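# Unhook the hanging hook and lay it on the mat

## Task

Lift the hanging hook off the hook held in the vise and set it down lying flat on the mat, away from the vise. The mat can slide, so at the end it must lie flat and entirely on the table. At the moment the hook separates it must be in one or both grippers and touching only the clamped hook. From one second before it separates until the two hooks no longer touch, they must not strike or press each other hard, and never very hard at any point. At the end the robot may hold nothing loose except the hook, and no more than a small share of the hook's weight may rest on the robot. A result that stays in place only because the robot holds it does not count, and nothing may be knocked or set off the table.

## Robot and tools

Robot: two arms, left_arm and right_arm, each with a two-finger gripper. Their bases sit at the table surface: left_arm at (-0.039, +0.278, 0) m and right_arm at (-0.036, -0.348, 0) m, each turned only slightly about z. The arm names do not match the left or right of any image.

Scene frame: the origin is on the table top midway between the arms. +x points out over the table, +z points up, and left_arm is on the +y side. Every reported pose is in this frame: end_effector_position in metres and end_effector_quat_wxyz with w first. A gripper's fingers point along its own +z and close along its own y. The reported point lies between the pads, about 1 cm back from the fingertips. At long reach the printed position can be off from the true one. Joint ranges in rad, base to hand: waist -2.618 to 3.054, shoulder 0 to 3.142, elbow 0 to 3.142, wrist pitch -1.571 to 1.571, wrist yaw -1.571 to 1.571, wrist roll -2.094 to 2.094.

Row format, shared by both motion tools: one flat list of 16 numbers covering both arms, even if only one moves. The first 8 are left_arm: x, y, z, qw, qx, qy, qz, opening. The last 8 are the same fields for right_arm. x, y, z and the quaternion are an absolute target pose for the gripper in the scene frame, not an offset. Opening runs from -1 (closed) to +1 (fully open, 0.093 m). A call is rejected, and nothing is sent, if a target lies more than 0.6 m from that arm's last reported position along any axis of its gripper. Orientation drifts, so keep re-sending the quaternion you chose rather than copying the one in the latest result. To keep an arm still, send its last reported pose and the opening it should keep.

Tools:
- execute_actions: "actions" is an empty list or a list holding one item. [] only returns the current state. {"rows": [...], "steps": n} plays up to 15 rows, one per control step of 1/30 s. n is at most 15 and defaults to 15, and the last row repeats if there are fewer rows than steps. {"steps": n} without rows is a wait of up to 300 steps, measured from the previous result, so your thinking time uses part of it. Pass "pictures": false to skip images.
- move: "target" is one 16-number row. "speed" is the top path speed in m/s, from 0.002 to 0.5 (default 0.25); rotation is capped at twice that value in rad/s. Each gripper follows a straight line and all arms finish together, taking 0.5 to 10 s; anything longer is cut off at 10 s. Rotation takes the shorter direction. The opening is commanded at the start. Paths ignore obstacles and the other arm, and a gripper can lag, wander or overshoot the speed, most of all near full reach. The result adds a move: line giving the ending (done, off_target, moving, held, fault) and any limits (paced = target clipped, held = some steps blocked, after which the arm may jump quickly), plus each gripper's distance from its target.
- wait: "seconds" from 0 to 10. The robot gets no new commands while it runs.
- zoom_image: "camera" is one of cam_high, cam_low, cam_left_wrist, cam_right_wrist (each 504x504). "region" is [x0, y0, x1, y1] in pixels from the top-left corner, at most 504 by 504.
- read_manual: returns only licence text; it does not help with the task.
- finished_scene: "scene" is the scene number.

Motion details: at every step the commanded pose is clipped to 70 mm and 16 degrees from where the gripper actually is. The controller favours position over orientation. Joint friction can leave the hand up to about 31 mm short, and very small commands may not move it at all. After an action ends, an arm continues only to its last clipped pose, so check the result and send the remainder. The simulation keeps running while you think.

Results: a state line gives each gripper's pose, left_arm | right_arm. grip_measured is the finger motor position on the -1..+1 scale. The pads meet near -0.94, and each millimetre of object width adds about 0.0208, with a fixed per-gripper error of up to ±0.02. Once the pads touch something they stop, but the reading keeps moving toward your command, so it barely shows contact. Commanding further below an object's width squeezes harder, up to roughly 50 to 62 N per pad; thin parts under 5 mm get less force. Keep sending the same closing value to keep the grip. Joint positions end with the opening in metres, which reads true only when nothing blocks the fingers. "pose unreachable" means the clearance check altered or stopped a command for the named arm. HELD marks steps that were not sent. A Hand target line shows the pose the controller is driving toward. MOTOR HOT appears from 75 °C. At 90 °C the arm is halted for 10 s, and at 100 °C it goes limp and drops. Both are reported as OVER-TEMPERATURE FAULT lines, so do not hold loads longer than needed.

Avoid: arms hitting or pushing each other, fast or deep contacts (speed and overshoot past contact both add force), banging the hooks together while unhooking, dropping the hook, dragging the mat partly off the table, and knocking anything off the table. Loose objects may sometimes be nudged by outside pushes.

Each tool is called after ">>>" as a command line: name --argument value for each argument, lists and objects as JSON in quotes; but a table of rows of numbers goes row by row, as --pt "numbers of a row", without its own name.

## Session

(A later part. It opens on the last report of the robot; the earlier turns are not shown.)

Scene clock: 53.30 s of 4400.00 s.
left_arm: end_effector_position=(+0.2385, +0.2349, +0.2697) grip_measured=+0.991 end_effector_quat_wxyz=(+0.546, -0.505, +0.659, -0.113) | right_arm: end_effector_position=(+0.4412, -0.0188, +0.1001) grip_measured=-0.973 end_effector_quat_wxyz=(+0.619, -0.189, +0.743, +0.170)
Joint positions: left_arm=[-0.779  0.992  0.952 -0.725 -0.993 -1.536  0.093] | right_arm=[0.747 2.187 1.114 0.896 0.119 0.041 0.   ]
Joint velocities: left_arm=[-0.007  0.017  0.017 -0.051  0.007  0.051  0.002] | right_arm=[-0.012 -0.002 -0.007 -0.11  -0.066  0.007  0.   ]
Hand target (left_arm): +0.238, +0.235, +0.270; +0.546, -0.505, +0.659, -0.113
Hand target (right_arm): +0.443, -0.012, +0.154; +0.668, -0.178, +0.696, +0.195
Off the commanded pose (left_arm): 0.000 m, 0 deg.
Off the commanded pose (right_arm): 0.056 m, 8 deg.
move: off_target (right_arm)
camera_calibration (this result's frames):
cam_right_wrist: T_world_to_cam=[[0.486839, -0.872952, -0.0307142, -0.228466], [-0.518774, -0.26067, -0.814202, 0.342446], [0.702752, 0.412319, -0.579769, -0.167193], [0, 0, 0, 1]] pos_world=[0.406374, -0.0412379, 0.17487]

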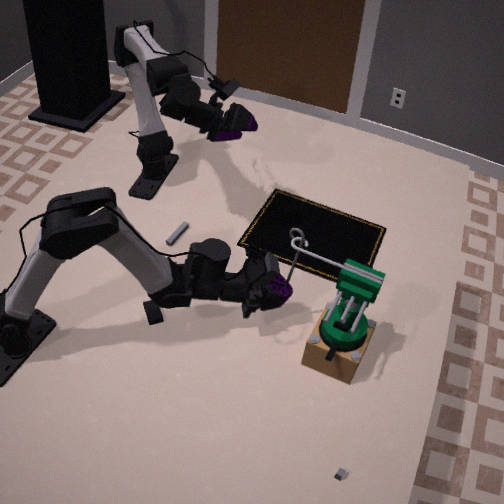

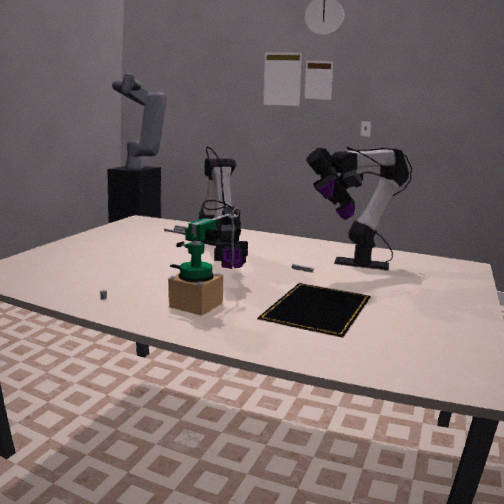

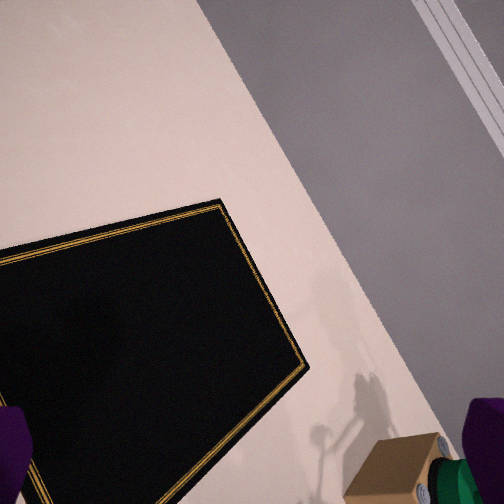

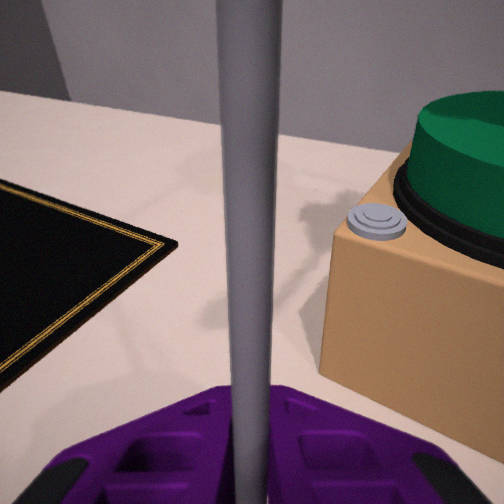

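>>> move --target '[0.2385,0.2349,0.2697,0.546,-0.505,0.659,-0.113,1, 0.425,-0.012,0.09,0.669,-0.178,0.695,0.195,-1]' --speed 0.03

>>> zoom_image --camera "cam_high" --region '[250, 200, 350, 300]'

>>> move --target '[0.2385,0.2349,0.2697,0.546,-0.505,0.659,-0.113,1, 0.425,-0.012,0.125,0.669,-0.178,0.695,0.195,-1]' --speed 0.02

>>> zoom_image --camera "cam_high" --region '[250, 200, 350, 300]'

Scene clock: 59.90 s of 4400.00 s.
left_arm: end_effector_position=(+0.2385, +0.2349, +0.2697) grip_measured=+0.991 end_effector_quat_wxyz=(+0.546, -0.505, +0.659, -0.113) | right_arm: end_effector_position=(+0.4372, -0.0185, +0.1034) grip_measured=-0.973 end_effector_quat_wxyz=(+0.675, -0.165, +0.693, +0.190)
Joint positions: left_arm=[-0.779  0.992  0.952 -0.725 -0.993 -1.536  0.093] | right_arm=[0.758 2.278 1.076 1.185 0.142 0.042 0.   ]
Joint velocities: left_arm=[ 0.007 -0.002  0.002 -0.037  0.007 -0.081  0.   ] | right_arm=[-0.002 -0.022  0.007  0.051 -0.095 -0.022  0.   ]
Hand target (left_arm): +0.238, +0.235, +0.270; +0.546, -0.505, +0.659, -0.113
Hand target (right_arm): +0.425, -0.012, +0.091; +0.669, -0.178, +0.695, +0.194
Off the commanded pose (left_arm): 0.000 m, 0 deg.
Off the commanded pose (right_arm): 0.019 m, 2 deg.
After step 90, 0.90 s passed at rest.
move: off_target (right_arm)
camera_calibration (this result's frames):
cam_right_wrist: T_world_to_cam=[[0.482093, -0.874594, -0.0516858, -0.221944], [-0.410889, -0.173598, -0.895005, 0.305953], [0.773794, 0.452713, -0.443051, -0.207042], [0, 0, 0, 1]] pos_world=[0.392918, -0.0472674, 0.170628]

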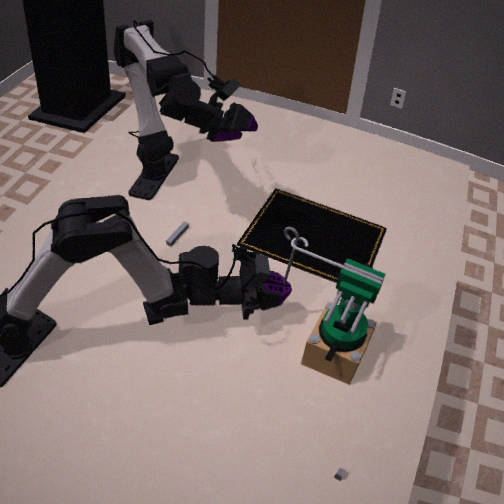

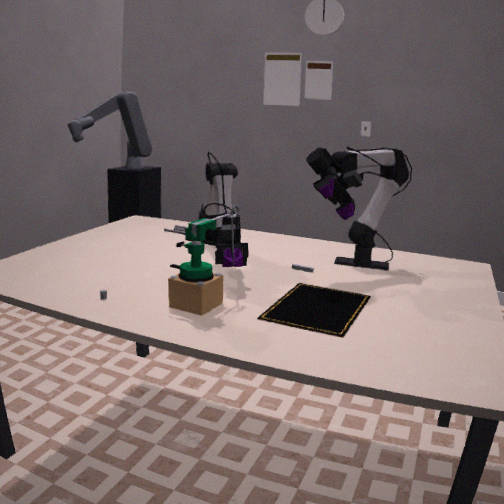

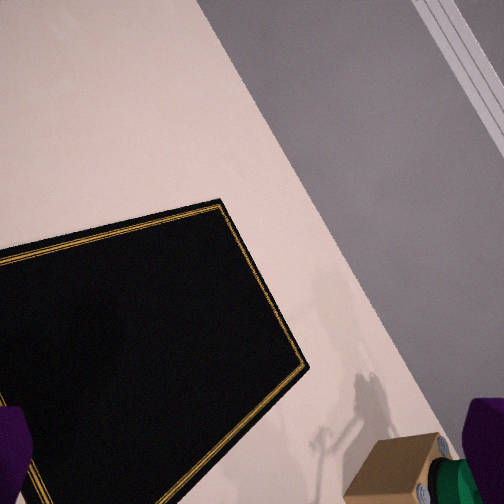

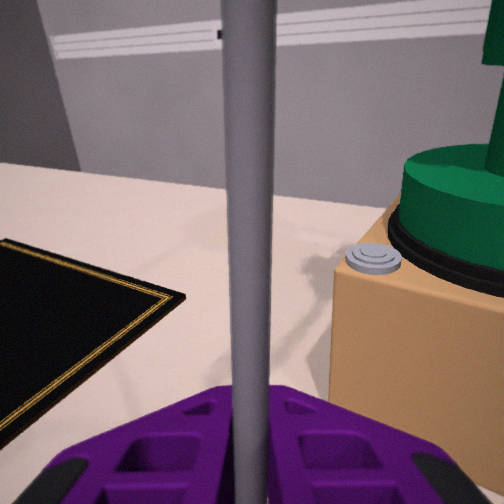

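Region (250, 200, 350, 300) of cam_high's 504x504 image, scaled by 5.040, with more detail than that image has.

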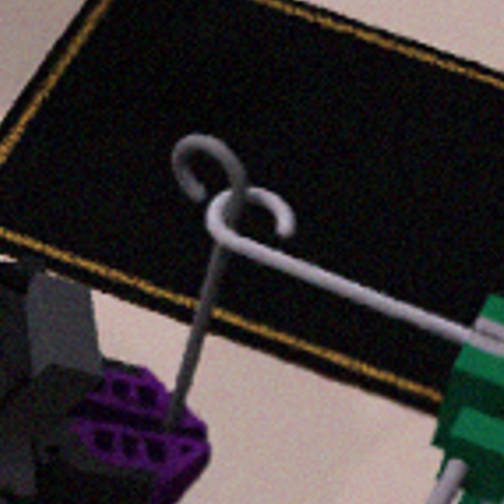

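Scene clock: 61.40 s of 4400.00 s.
left_arm: end_effector_position=(+0.2385, +0.2349, +0.2697) grip_measured=+0.991 end_effector_quat_wxyz=(+0.546, -0.505, +0.659, -0.113) | right_arm: end_effector_position=(+0.4370, -0.0192, +0.1174) grip_measured=-0.973 end_effector_quat_wxyz=(+0.666, -0.168, +0.703, +0.185)
Joint positions: left_arm=[-0.779  0.992  0.952 -0.725 -0.993 -1.536  0.093] | right_arm=[0.758 2.211 1.076 1.089 0.144 0.043 0.   ]
Joint velocities: left_arm=[-0.002  0.012 -0.002  0.022  0.022 -0.022 -0.   ] | right_arm=[-0.002 -0.012 -0.007 -0.022  0.081 -0.007  0.   ]
Hand target (left_arm): +0.238, +0.235, +0.270; +0.546, -0.505, +0.659, -0.113
Hand target (right_arm): +0.425, -0.012, +0.125; +0.669, -0.178, +0.695, +0.195
Off the commanded pose (left_arm): 0.000 m, 0 deg.
Off the commanded pose (right_arm): 0.016 m, 2 deg.
move: off_target (right_arm)
camera_calibration (this result's frames):
cam_right_wrist: T_world_to_cam=[[0.478886, -0.87656, -0.0480693, -0.22074], [-0.432386, -0.187861, -0.881902, 0.325876], [0.76401, 0.443115, -0.468976, -0.193229], [0, 0, 0, 1]] pos_world=[0.394242, -0.0466496, 0.18616]

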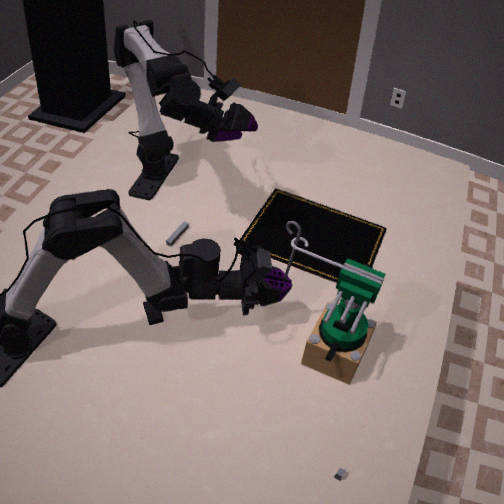

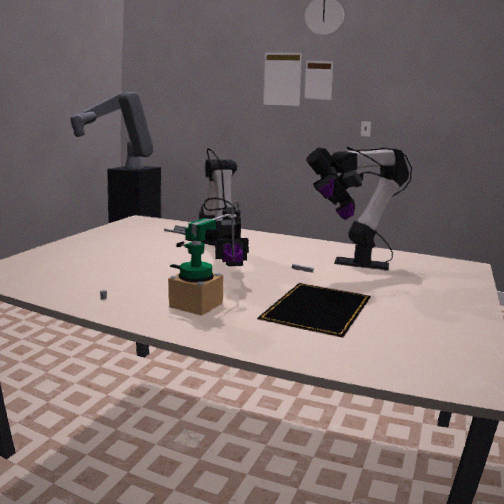

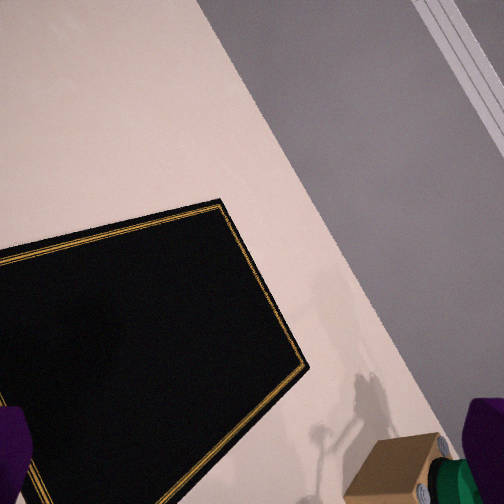

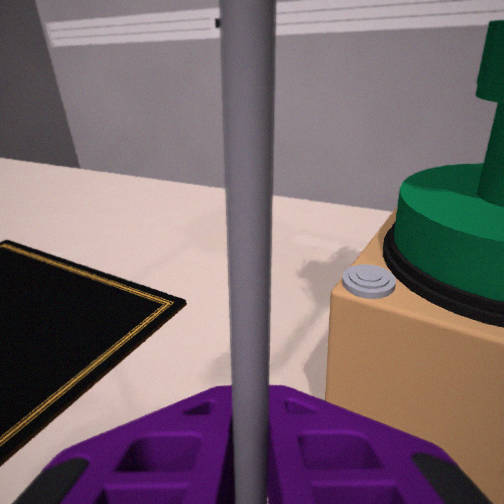

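Region (250, 200, 350, 300) of cam_high's 504x504 image, scaled by 5.040, with more detail than that image has.

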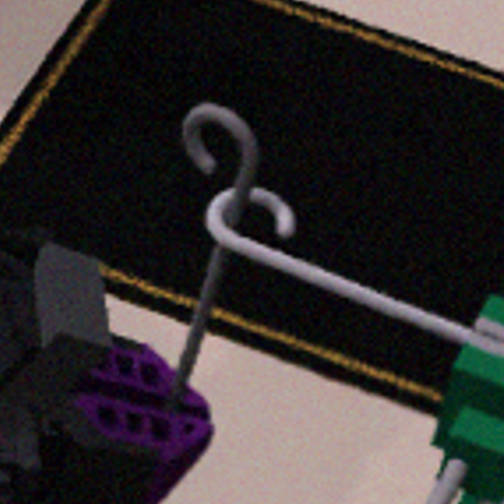

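>>> move --target '[0.2385,0.2349,0.2697,0.546,-0.505,0.659,-0.113,1, 0.475,-0.03,0.138,0.669,-0.178,0.695,0.195,-1]' --speed 0.02

>>> zoom_image --camera "cam_high" --region '[250, 200, 350, 300]'

Scene clock: 64.90 s of 4400.00 s.
left_arm: end_effector_position=(+0.2385, +0.2349, +0.2697) grip_measured=+0.991 end_effector_quat_wxyz=(+0.546, -0.505, +0.659, -0.113) | right_arm: end_effector_position=(+0.4683, -0.0293, +0.1370) grip_measured=-0.973 end_effector_quat_wxyz=(+0.666, -0.175, +0.698, +0.197)
Joint positions: left_arm=[-0.779  0.992  0.952 -0.725 -0.993 -1.536  0.093] | right_arm=[0.684 2.211 1.179 0.996 0.042 0.043 0.   ]
Joint velocities: left_arm=[ 0.002 -0.007  0.002 -0.037 -0.037 -0.022 -0.   ] | right_arm=[ 0.012  0.007 -0.017 -0.037  0.022  0.022  0.   ]
Hand target (left_arm): +0.238, +0.235, +0.270; +0.546, -0.505, +0.659, -0.113
Hand target (right_arm): +0.475, -0.030, +0.138; +0.669, -0.178, +0.695, +0.195
Off the commanded pose (left_arm): 0.000 m, 0 deg.
Off the commanded pose (right_arm): 0.007 m, 1 deg.
move: done
camera_calibration (this result's frames):
cam_right_wrist: T_world_to_cam=[[0.503647, -0.862271, -0.0531813, -0.25413], [-0.421994, -0.191835, -0.88607, 0.350344], [0.753831, 0.468709, -0.46049, -0.19919], [0, 0, 0, 1]] pos_world=[0.42599, -0.0585587, 0.205189]

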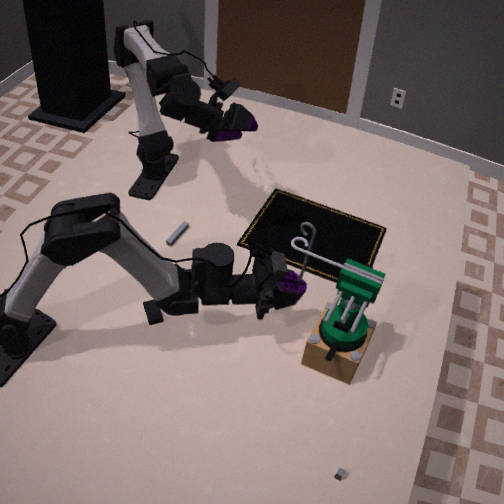

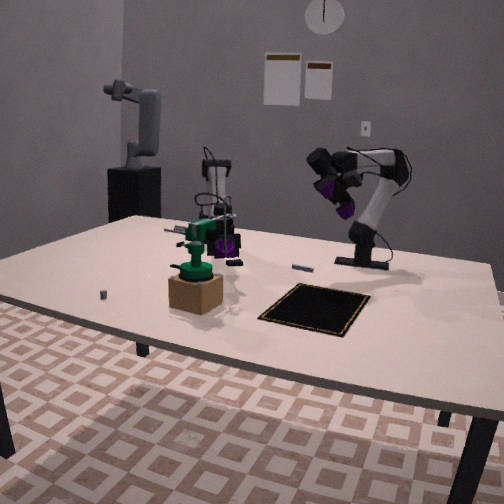

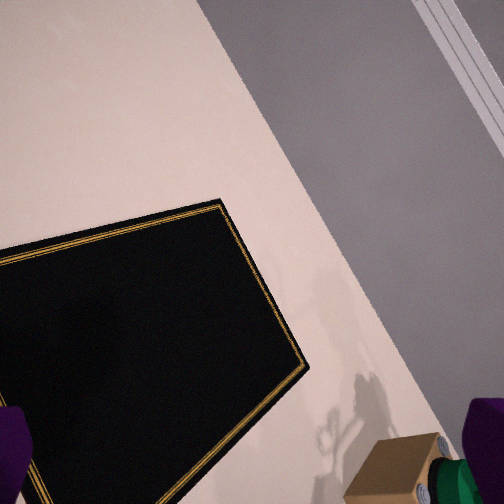

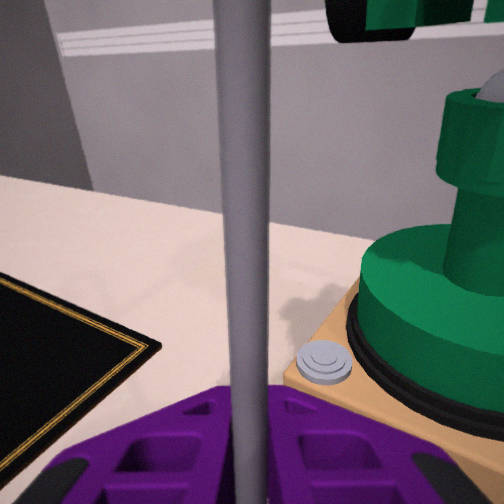

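Region (250, 200, 350, 300) of cam_high's 504x504 image, scaled by 5.040, with more detail than that image has.

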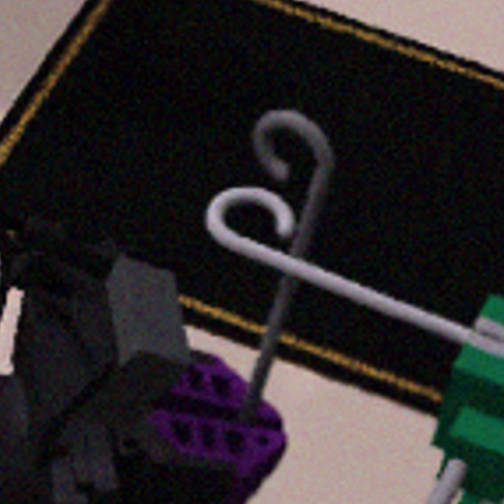

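>>> move --target '[0.2385,0.2349,0.2697,0.546,-0.505,0.659,-0.113,1, 0.495,0.01,0.138,0.669,-0.178,0.695,0.195,-1]' --speed 0.03

>>> zoom_image --camera "cam_high" --region '[250, 200, 350, 300]'

Scene clock: 69.03 s of 4400.00 s.
left_arm: end_effector_position=(+0.2385, +0.2349, +0.2697) grip_measured=+0.991 end_effector_quat_wxyz=(+0.546, -0.505, +0.659, -0.113) | right_arm: end_effector_position=(+0.4930, +0.0041, +0.1375) grip_measured=-0.973 end_effector_quat_wxyz=(+0.666, -0.176, +0.698, +0.197)
Joint positions: left_arm=[-0.779  0.992  0.952 -0.725 -0.993 -1.536  0.093] | right_arm=[0.715 2.319 1.387 0.895 0.071 0.043 0.   ]
Joint velocities: left_arm=[ 0.002 -0.002  0.012 -0.037 -0.007 -0.007 -0.002] | right_arm=[-0.002  0.012 -0.012 -0.022 -0.022 -0.037  0.   ]
Hand target (left_arm): +0.238, +0.235, +0.270; +0.546, -0.505, +0.659, -0.113
Hand target (right_arm): +0.495, +0.010, +0.138; +0.669, -0.178, +0.695, +0.195
Off the commanded pose (left_arm): 0.000 m, 0 deg.
Off the commanded pose (right_arm): 0.006 m, 1 deg.
move: done
camera_calibration (this result's frames):
cam_right_wrist: T_world_to_cam=[[0.504992, -0.861549, -0.0521166, -0.238614], [-0.421462, -0.193443, -0.885974, 0.36737], [0.753228, 0.469375, -0.460797, -0.232811], [0, 0, 0, 1]] pos_world=[0.45069, -0.0252364, 0.205765]

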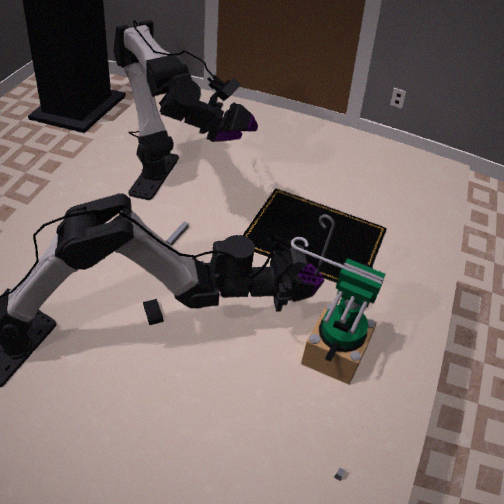

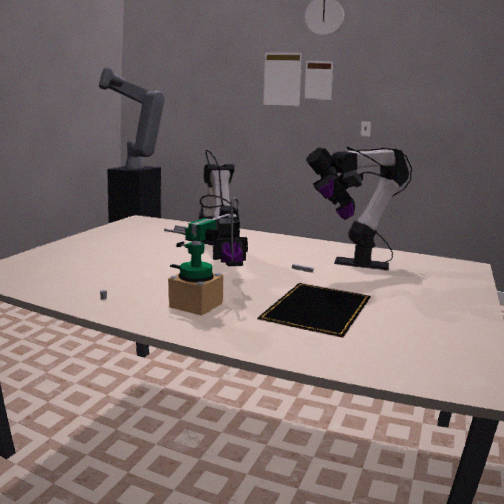

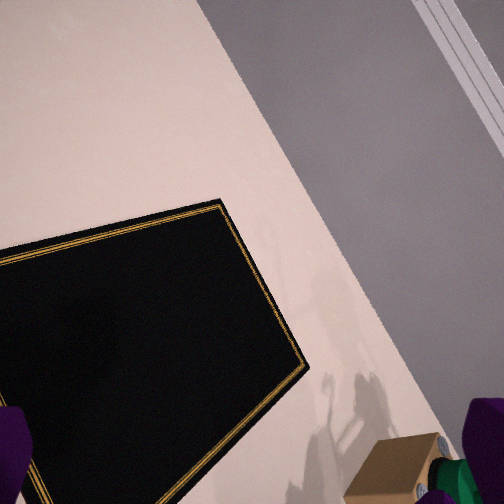

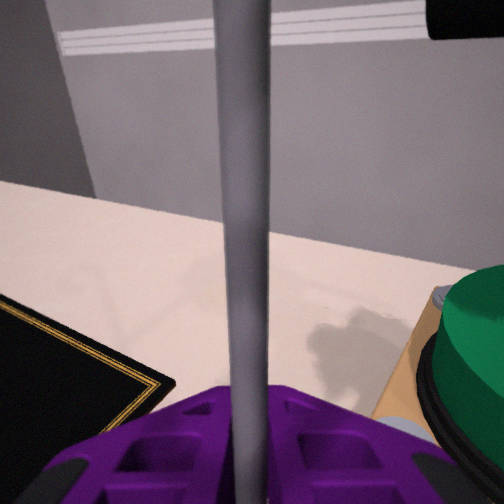

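Region (250, 200, 350, 300) of cam_high's 504x504 image, scaled by 5.040, with more detail than that image has.

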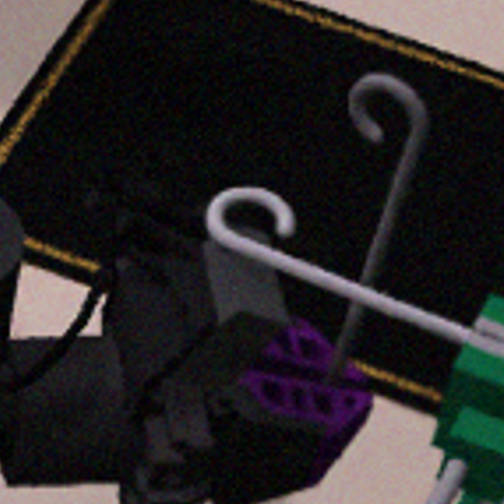

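>>> move --target '[0.2385,0.2349,0.2697,0.546,-0.505,0.659,-0.113,1, 0.49,0.03,0.075,0.669,-0.178,0.695,0.195,-1]' --speed 0.05

>>> move --target '[0.2385,0.2349,0.2697,0.546,-0.505,0.659,-0.113,1, 0.45,0.13,0.085,0.669,-0.178,0.695,0.195,-1]' --speed 0.08

>>> move --target '[0.2385,0.2349,0.2697,0.546,-0.505,0.659,-0.113,1, 0.39,0.13,0.06,0,-0.13,0.991,0,-1]' --speed 0.08

Scene clock: 74.07 s of 4400.00 s.
left_arm: end_effector_position=(+0.2385, +0.2349, +0.2697) grip_measured=+0.991 end_effector_quat_wxyz=(+0.546, -0.505, +0.659, -0.113) | right_arm: end_effector_position=(+0.4879, +0.0235, +0.0651) grip_measured=-0.973 end_effector_quat_wxyz=(+0.653, -0.181, +0.710, +0.191)
Joint positions: left_arm=[-0.779  0.992  0.952 -0.725 -0.993 -1.536  0.093] | right_arm=[0.755 2.507 1.43  1.003 0.11  0.043 0.   ]
Joint velocities: left_arm=[ 0.007  0.002 -0.002  0.037 -0.037 -0.007 -0.001] | right_arm=[ 0.007 -0.007 -0.002  0.022 -0.022 -0.037  0.   ]
Hand target (left_arm): +0.238, +0.235, +0.270; +0.546, -0.505, +0.659, -0.113
Hand target (right_arm): +0.490, +0.030, +0.075; +0.669, -0.178, +0.695, +0.195
Off the commanded pose (left_arm): 0.000 m, 0 deg.
Off the commanded pose (right_arm): 0.012 m, 3 deg.
After step 90, 0.37 s passed at rest.
move: off_target (right_arm)
camera_calibration (this result's frames):
cam_right_wrist: T_world_to_cam=[[0.503623, -0.862676, -0.0464044, -0.222785], [-0.44665, -0.21402, -0.868734, 0.316486], [0.739505, 0.458241, -0.4931, -0.262412], [0, 0, 0, 1]] pos_world=[0.447613, -0.00420894, 0.135209]

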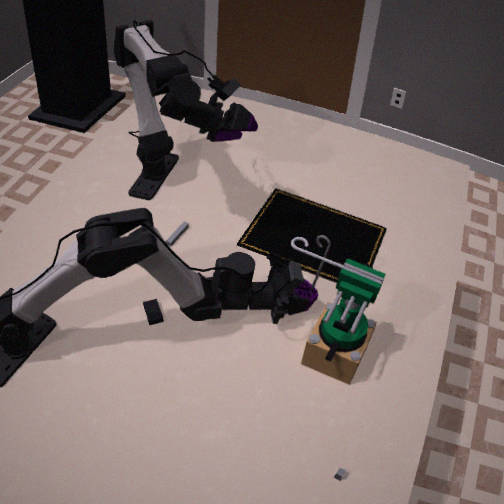

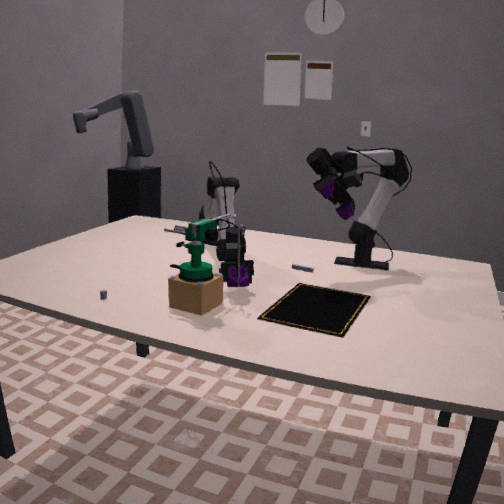

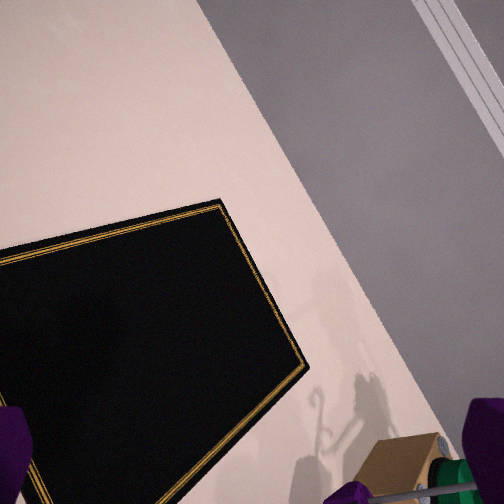

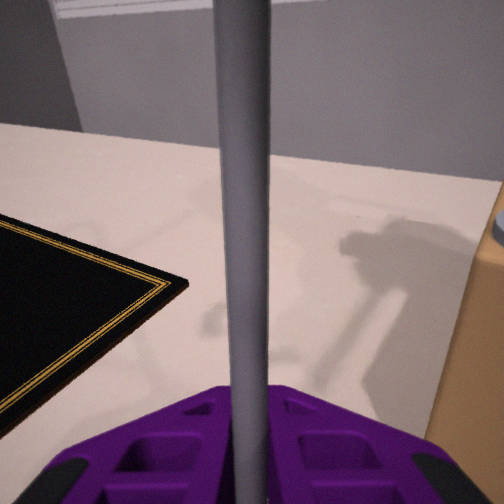

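Scene clock: 76.03 s of 4400.00 s.
left_arm: end_effector_position=(+0.2385, +0.2349, +0.2697) grip_measured=+0.991 end_effector_quat_wxyz=(+0.546, -0.505, +0.659, -0.113) | right_arm: end_effector_position=(+0.4477, +0.1263, +0.0849) grip_measured=-0.973 end_effector_quat_wxyz=(+0.666, -0.182, +0.697, +0.196)
Joint positions: left_arm=[-0.779  0.992  0.952 -0.725 -0.993 -1.536  0.093] | right_arm=[0.961 2.59  1.674 0.877 0.311 0.043 0.   ]
Joint velocities: left_arm=[-0.002 -0.007 -0.007  0.051  0.051  0.022 -0.   ] | right_arm=[ 0.012  0.002 -0.007 -0.022  0.022 -0.037  0.   ]
Hand target (left_arm): +0.238, +0.235, +0.270; +0.546, -0.505, +0.659, -0.113
Hand target (right_arm): +0.449, +0.129, +0.085; +0.669, -0.178, +0.695, +0.195
Off the commanded pose (left_arm): 0.000 m, 0 deg.
Off the commanded pose (right_arm): 0.004 m, 1 deg.
move: done
camera_calibration (this result's frames):
cam_right_wrist: T_world_to_cam=[[0.510249, -0.858961, -0.0427911, -0.116587], [-0.416741, -0.20342, -0.885973, 0.324436], [0.752312, 0.4699, -0.461759, -0.279873], [0, 0, 0, 1]] pos_world=[0.405246, 0.0973649, 0.153219]

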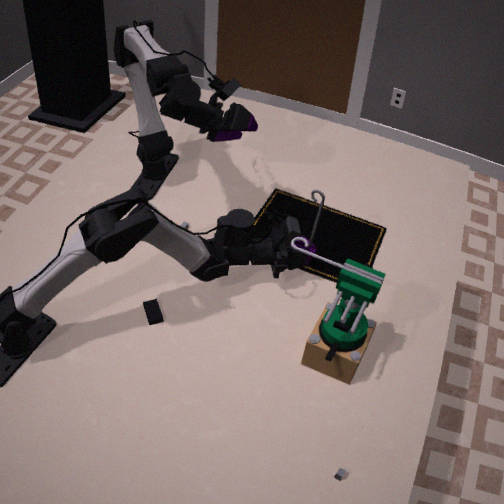

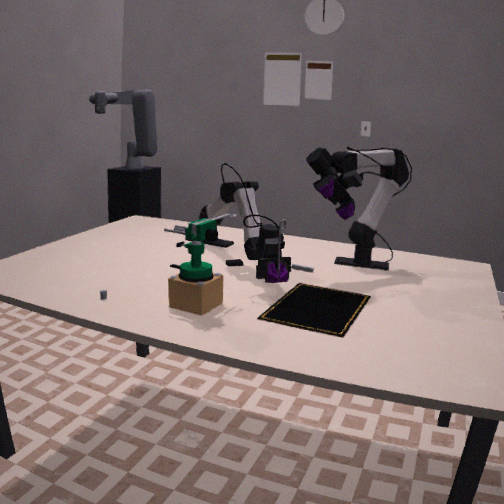

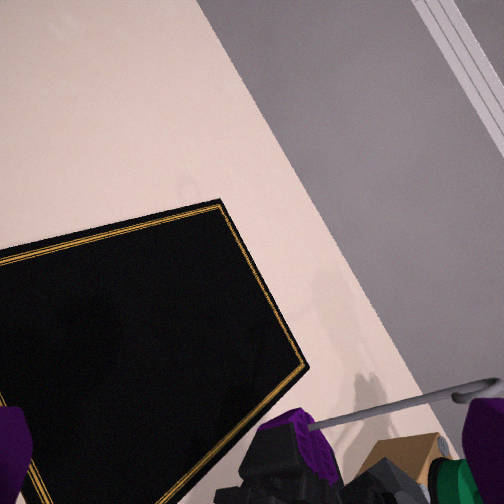

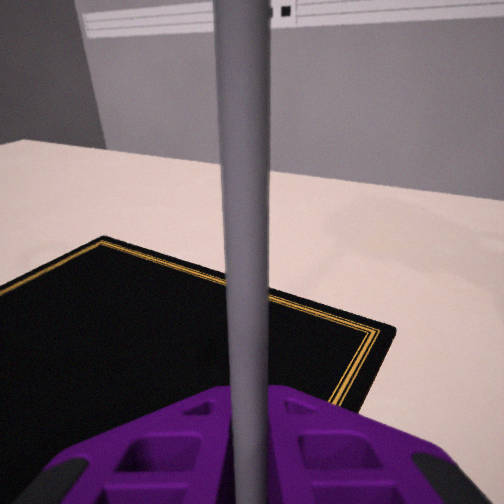

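Scene clock: 86.03 s of 4400.00 s.
left_arm: end_effector_position=(+0.2385, +0.2349, +0.2697) grip_measured=+0.991 end_effector_quat_wxyz=(+0.546, -0.505, +0.659, -0.113) | right_arm: end_effector_position=(+0.3843, +0.1306, +0.0561) grip_measured=-0.973 end_effector_quat_wxyz=(+0.205, -0.146, +0.953, +0.168)
Joint positions: left_arm=[-0.779  0.992  0.952 -0.725 -0.993 -1.536  0.093] | right_arm=[ 0.961  2.81   2.829 -1.054  0.007  0.545  0.   ]
Joint velocities: left_arm=[-0.012  0.017 -0.012  0.007  0.007  0.066  0.   ] | right_arm=[ 0.002 -0.022 -0.007 -0.022  0.007 -0.022  0.   ]
Hand target (left_arm): +0.238, +0.235, +0.270; +0.546, -0.505, +0.659, -0.113
Hand target (right_arm): +0.390, +0.129, +0.060; +0.208, -0.137, +0.952, +0.176
Off the commanded pose (left_arm): 0.000 m, 0 deg.
Off the commanded pose (right_arm): 0.007 m, 31 deg; orientation clipped at the last step of the last action.
elbow stopped short (right arm): the move would have taken joint 3 (elbow) straighter than the controller allows; a more bent joint 3 avoids this.
move: off_target (right_arm); limits=paced
camera_calibration (this result's frames):
cam_right_wrist: T_world_to_cam=[[0.336217, -0.904431, -0.262606, 0.00335054], [-0.93948, -0.341585, -0.0263855, 0.444113], [-0.0658387, 0.255585, -0.964542, 0.123091], [0, 0, 0, 1]] pos_world=[0.424213, 0.123273, 0.131324]

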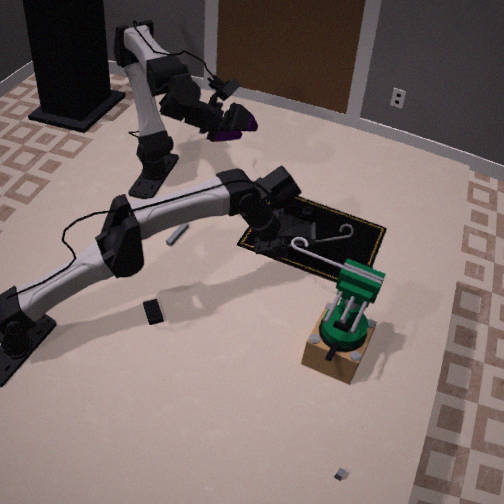

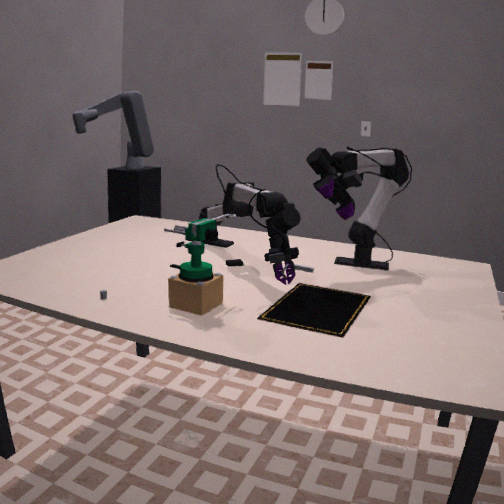

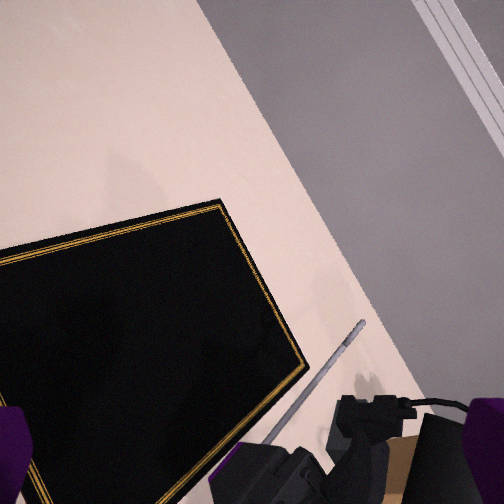

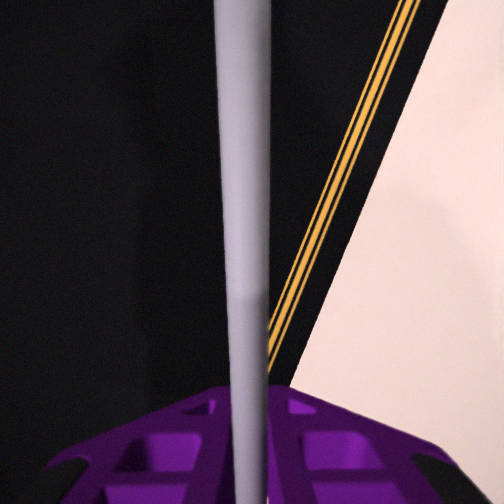

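>>> move --target '[0.2385,0.2349,0.2697,0.546,-0.505,0.659,-0.113,1, 0.41,0.14,0.03,0.1,-0.14,0.97,0.1,-1]' --speed 0.05

>>> move --target '[0.2385,0.2349,0.2697,0.546,-0.505,0.659,-0.113,1, 0.41,0.14,0.03,0.1,-0.14,0.97,0.1,0.3]' --speed 0.05

>>> move --target '[0.2385,0.2349,0.2697,0.546,-0.505,0.659,-0.113,1, 0.33,0.08,0.15,0.3,-0.14,0.93,0.15,1]' --speed 0.1

Scene clock: 90.00 s of 4400.00 s.
left_arm: end_effector_position=(+0.2385, +0.2349, +0.2697) grip_measured=+0.991 end_effector_quat_wxyz=(+0.546, -0.505, +0.659, -0.113) | right_arm: end_effector_position=(+0.4004, +0.1375, +0.0293) grip_measured=-0.973 end_effector_quat_wxyz=(+0.210, -0.139, +0.949, +0.189)
Joint positions: left_arm=[-0.779  0.992  0.952 -0.725 -0.993 -1.536  0.093] | right_arm=[ 0.941  2.872  2.829 -0.955 -0.025  0.548  0.   ]
Joint velocities: left_arm=[-0.002 -0.012 -0.012 -0.051 -0.051  0.007 -0.   ] | right_arm=[ 0.007  0.022 -0.002 -0.037  0.007 -0.081  0.   ]
Hand target (left_arm): +0.238, +0.235, +0.270; +0.546, -0.505, +0.659, -0.113
Hand target (right_arm): +0.409, +0.139, +0.030; +0.221, -0.135, +0.945, +0.199
Off the commanded pose (left_arm): 0.000 m, 0 deg.
Off the commanded pose (right_arm): 0.010 m, 16 deg; orientation clipped at the last step of the last action.
elbow stopped short (right arm): the move would have taken joint 3 (elbow) straighter than the controller allows; a more bent joint 3 avoids this.
move: off_target (right_arm); limits=paced
camera_calibration (this result's frames):
cam_right_wrist: T_world_to_cam=[[0.332155, -0.893306, -0.302783, -0.00158483], [-0.941169, -0.335072, -0.0439003, 0.461142], [-0.0622377, 0.299552, -0.952048, 0.0887244], [0, 0, 0, 1]] pos_world=[0.440061, 0.126522, 0.104234]

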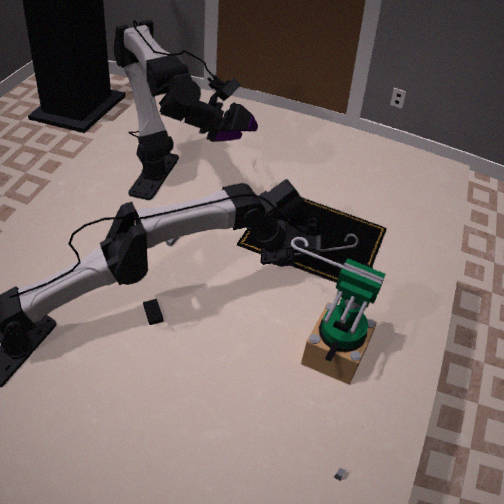

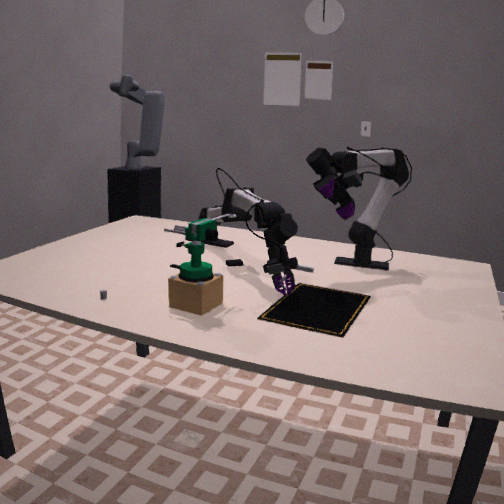

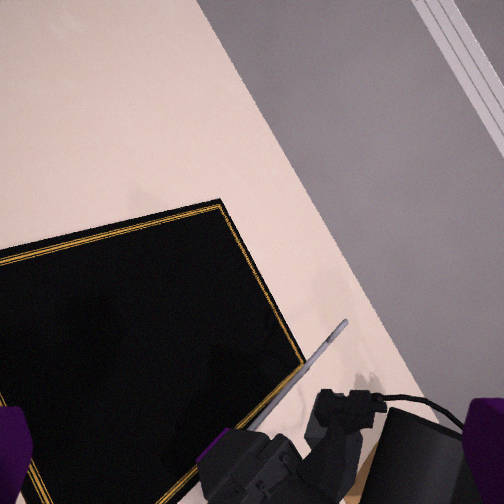

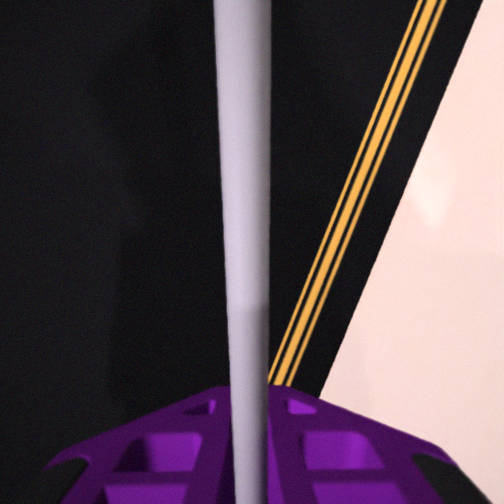

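Scene clock: 93.10 s of 4400.00 s.
left_arm: end_effector_position=(+0.2385, +0.2349, +0.2697) grip_measured=+0.991 end_effector_quat_wxyz=(+0.546, -0.505, +0.659, -0.113) | right_arm: end_effector_position=(+0.4019, +0.1402, +0.0333) grip_measured=+0.297 end_effector_quat_wxyz=(+0.216, -0.140, +0.947, +0.195)
Joint positions: left_arm=[-0.779  0.992  0.952 -0.725 -0.993 -1.536  0.093] | right_arm=[ 0.942  2.872  2.836 -0.945 -0.027  0.548  0.059]
Joint velocities: left_arm=[-0.012 -0.007 -0.002 -0.051 -0.022  0.007  0.001] | right_arm=[ 0.002 -0.002 -0.017 -0.022  0.037  0.022 -0.001]
Hand target (left_arm): +0.238, +0.235, +0.270; +0.546, -0.505, +0.659, -0.113
Hand target (right_arm): +0.409, +0.139, +0.030; +0.221, -0.135, +0.945, +0.200
Off the commanded pose (left_arm): 0.000 m, 0 deg.
Off the commanded pose (right_arm): 0.009 m, 17 deg; orientation clipped at the last step of the last action.
elbow stopped short (right arm): the move would have taken joint 3 (elbow) straighter than the controller allows; a more bent joint 3 avoids this.
move: off_target (right_arm); limits=paced
camera_calibration (this result's frames):
cam_right_wrist: T_world_to_cam=[[0.336766, -0.888412, -0.311951, -0.000702835], [-0.940059, -0.336103, -0.0576469, 0.463828], [-0.0536333, 0.312666, -0.948348, 0.086334], [0, 0, 0, 1]] pos_world=[0.440893, 0.128276, 0.108394]

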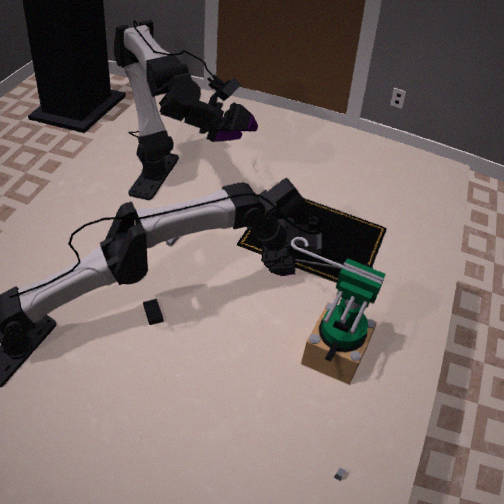

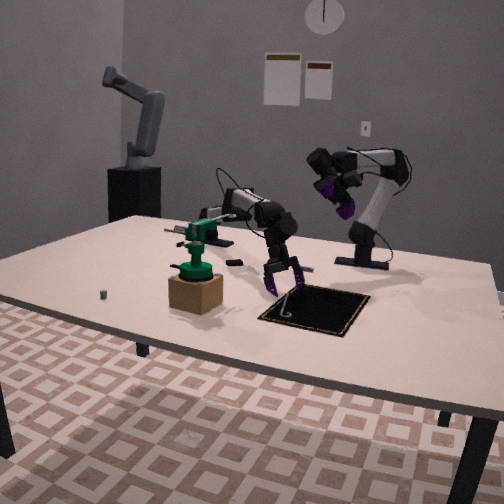

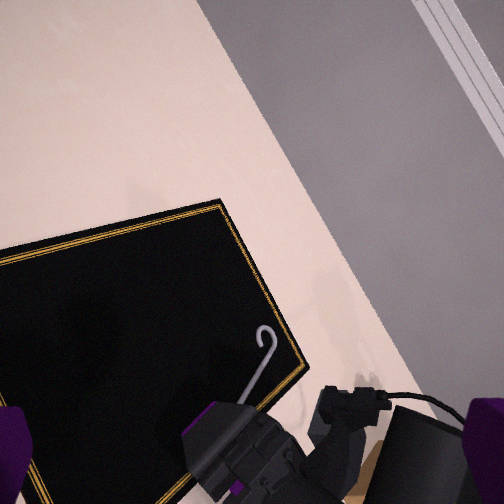

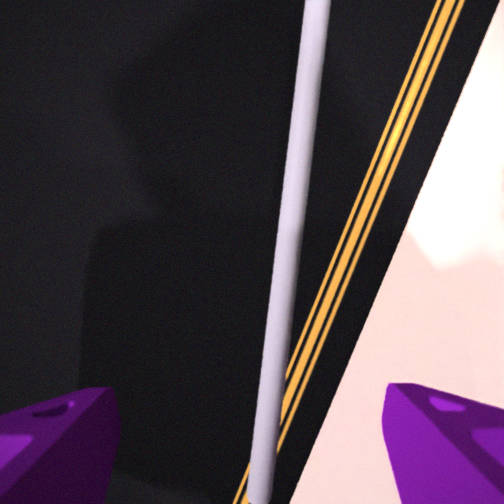

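Scene clock: 95.13 s of 4400.00 s.
left_arm: end_effector_position=(+0.2385, +0.2349, +0.2697) grip_measured=+0.991 end_effector_quat_wxyz=(+0.546, -0.505, +0.659, -0.113) | right_arm: end_effector_position=(+0.3331, +0.0788, +0.1514) grip_measured=+0.999 end_effector_quat_wxyz=(+0.299, -0.141, +0.931, +0.153)
Joint positions: left_arm=[-0.779  0.992  0.952 -0.725 -0.993 -1.536  0.093] | right_arm=[ 1.02   2.147  1.928 -0.688  0.181  0.548  0.093]
Joint velocities: left_arm=[-0.002 -0.007 -0.007 -0.022 -0.051 -0.066  0.001] | right_arm=[-0.007 -0.027  0.002 -0.007 -0.095 -0.007 -0.   ]
Hand target (left_arm): +0.238, +0.235, +0.270; +0.546, -0.505, +0.659, -0.113
Hand target (right_arm): +0.329, +0.078, +0.149; +0.300, -0.141, +0.932, +0.150
Off the commanded pose (left_arm): 0.000 m, 0 deg.
Off the commanded pose (right_arm): 0.004 m, 0 deg.
move: done
camera_calibration (this result's frames):
cam_right_wrist: T_world_to_cam=[[0.343156, -0.916592, -0.205191, -0.0113613], [-0.930543, -0.302029, -0.207045, 0.402074], [0.127802, 0.261988, -0.956571, 0.158693], [0, 0, 0, 1]] pos_world=[0.357765, 0.0694489, 0.232717]

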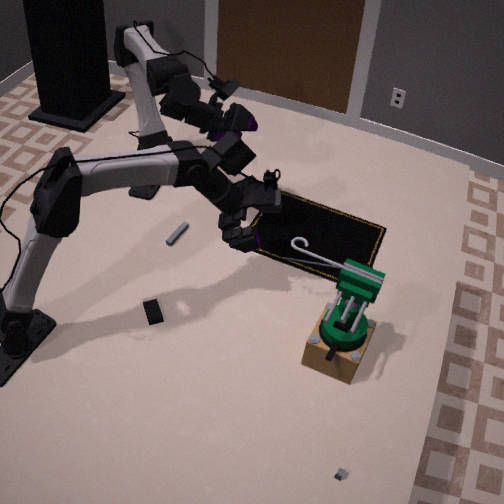

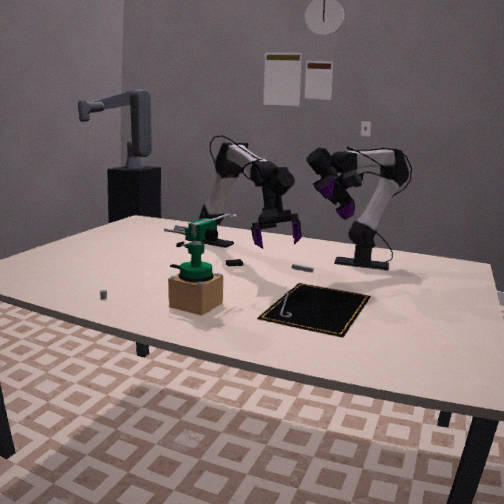

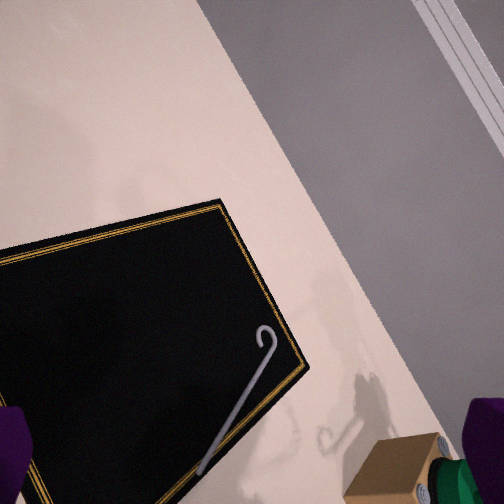

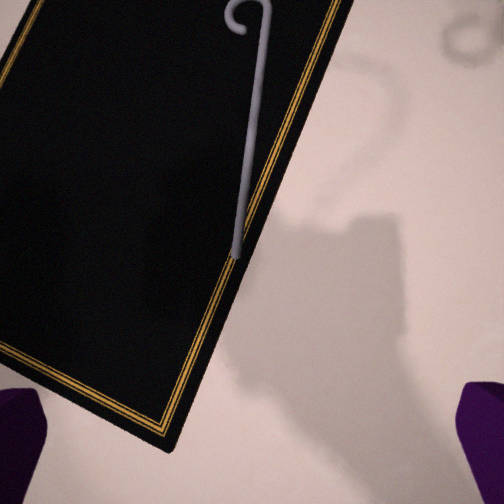

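On the mat entirely, at the edge.

>>> finished_scene --scene 1

The scene is finished: the task was done.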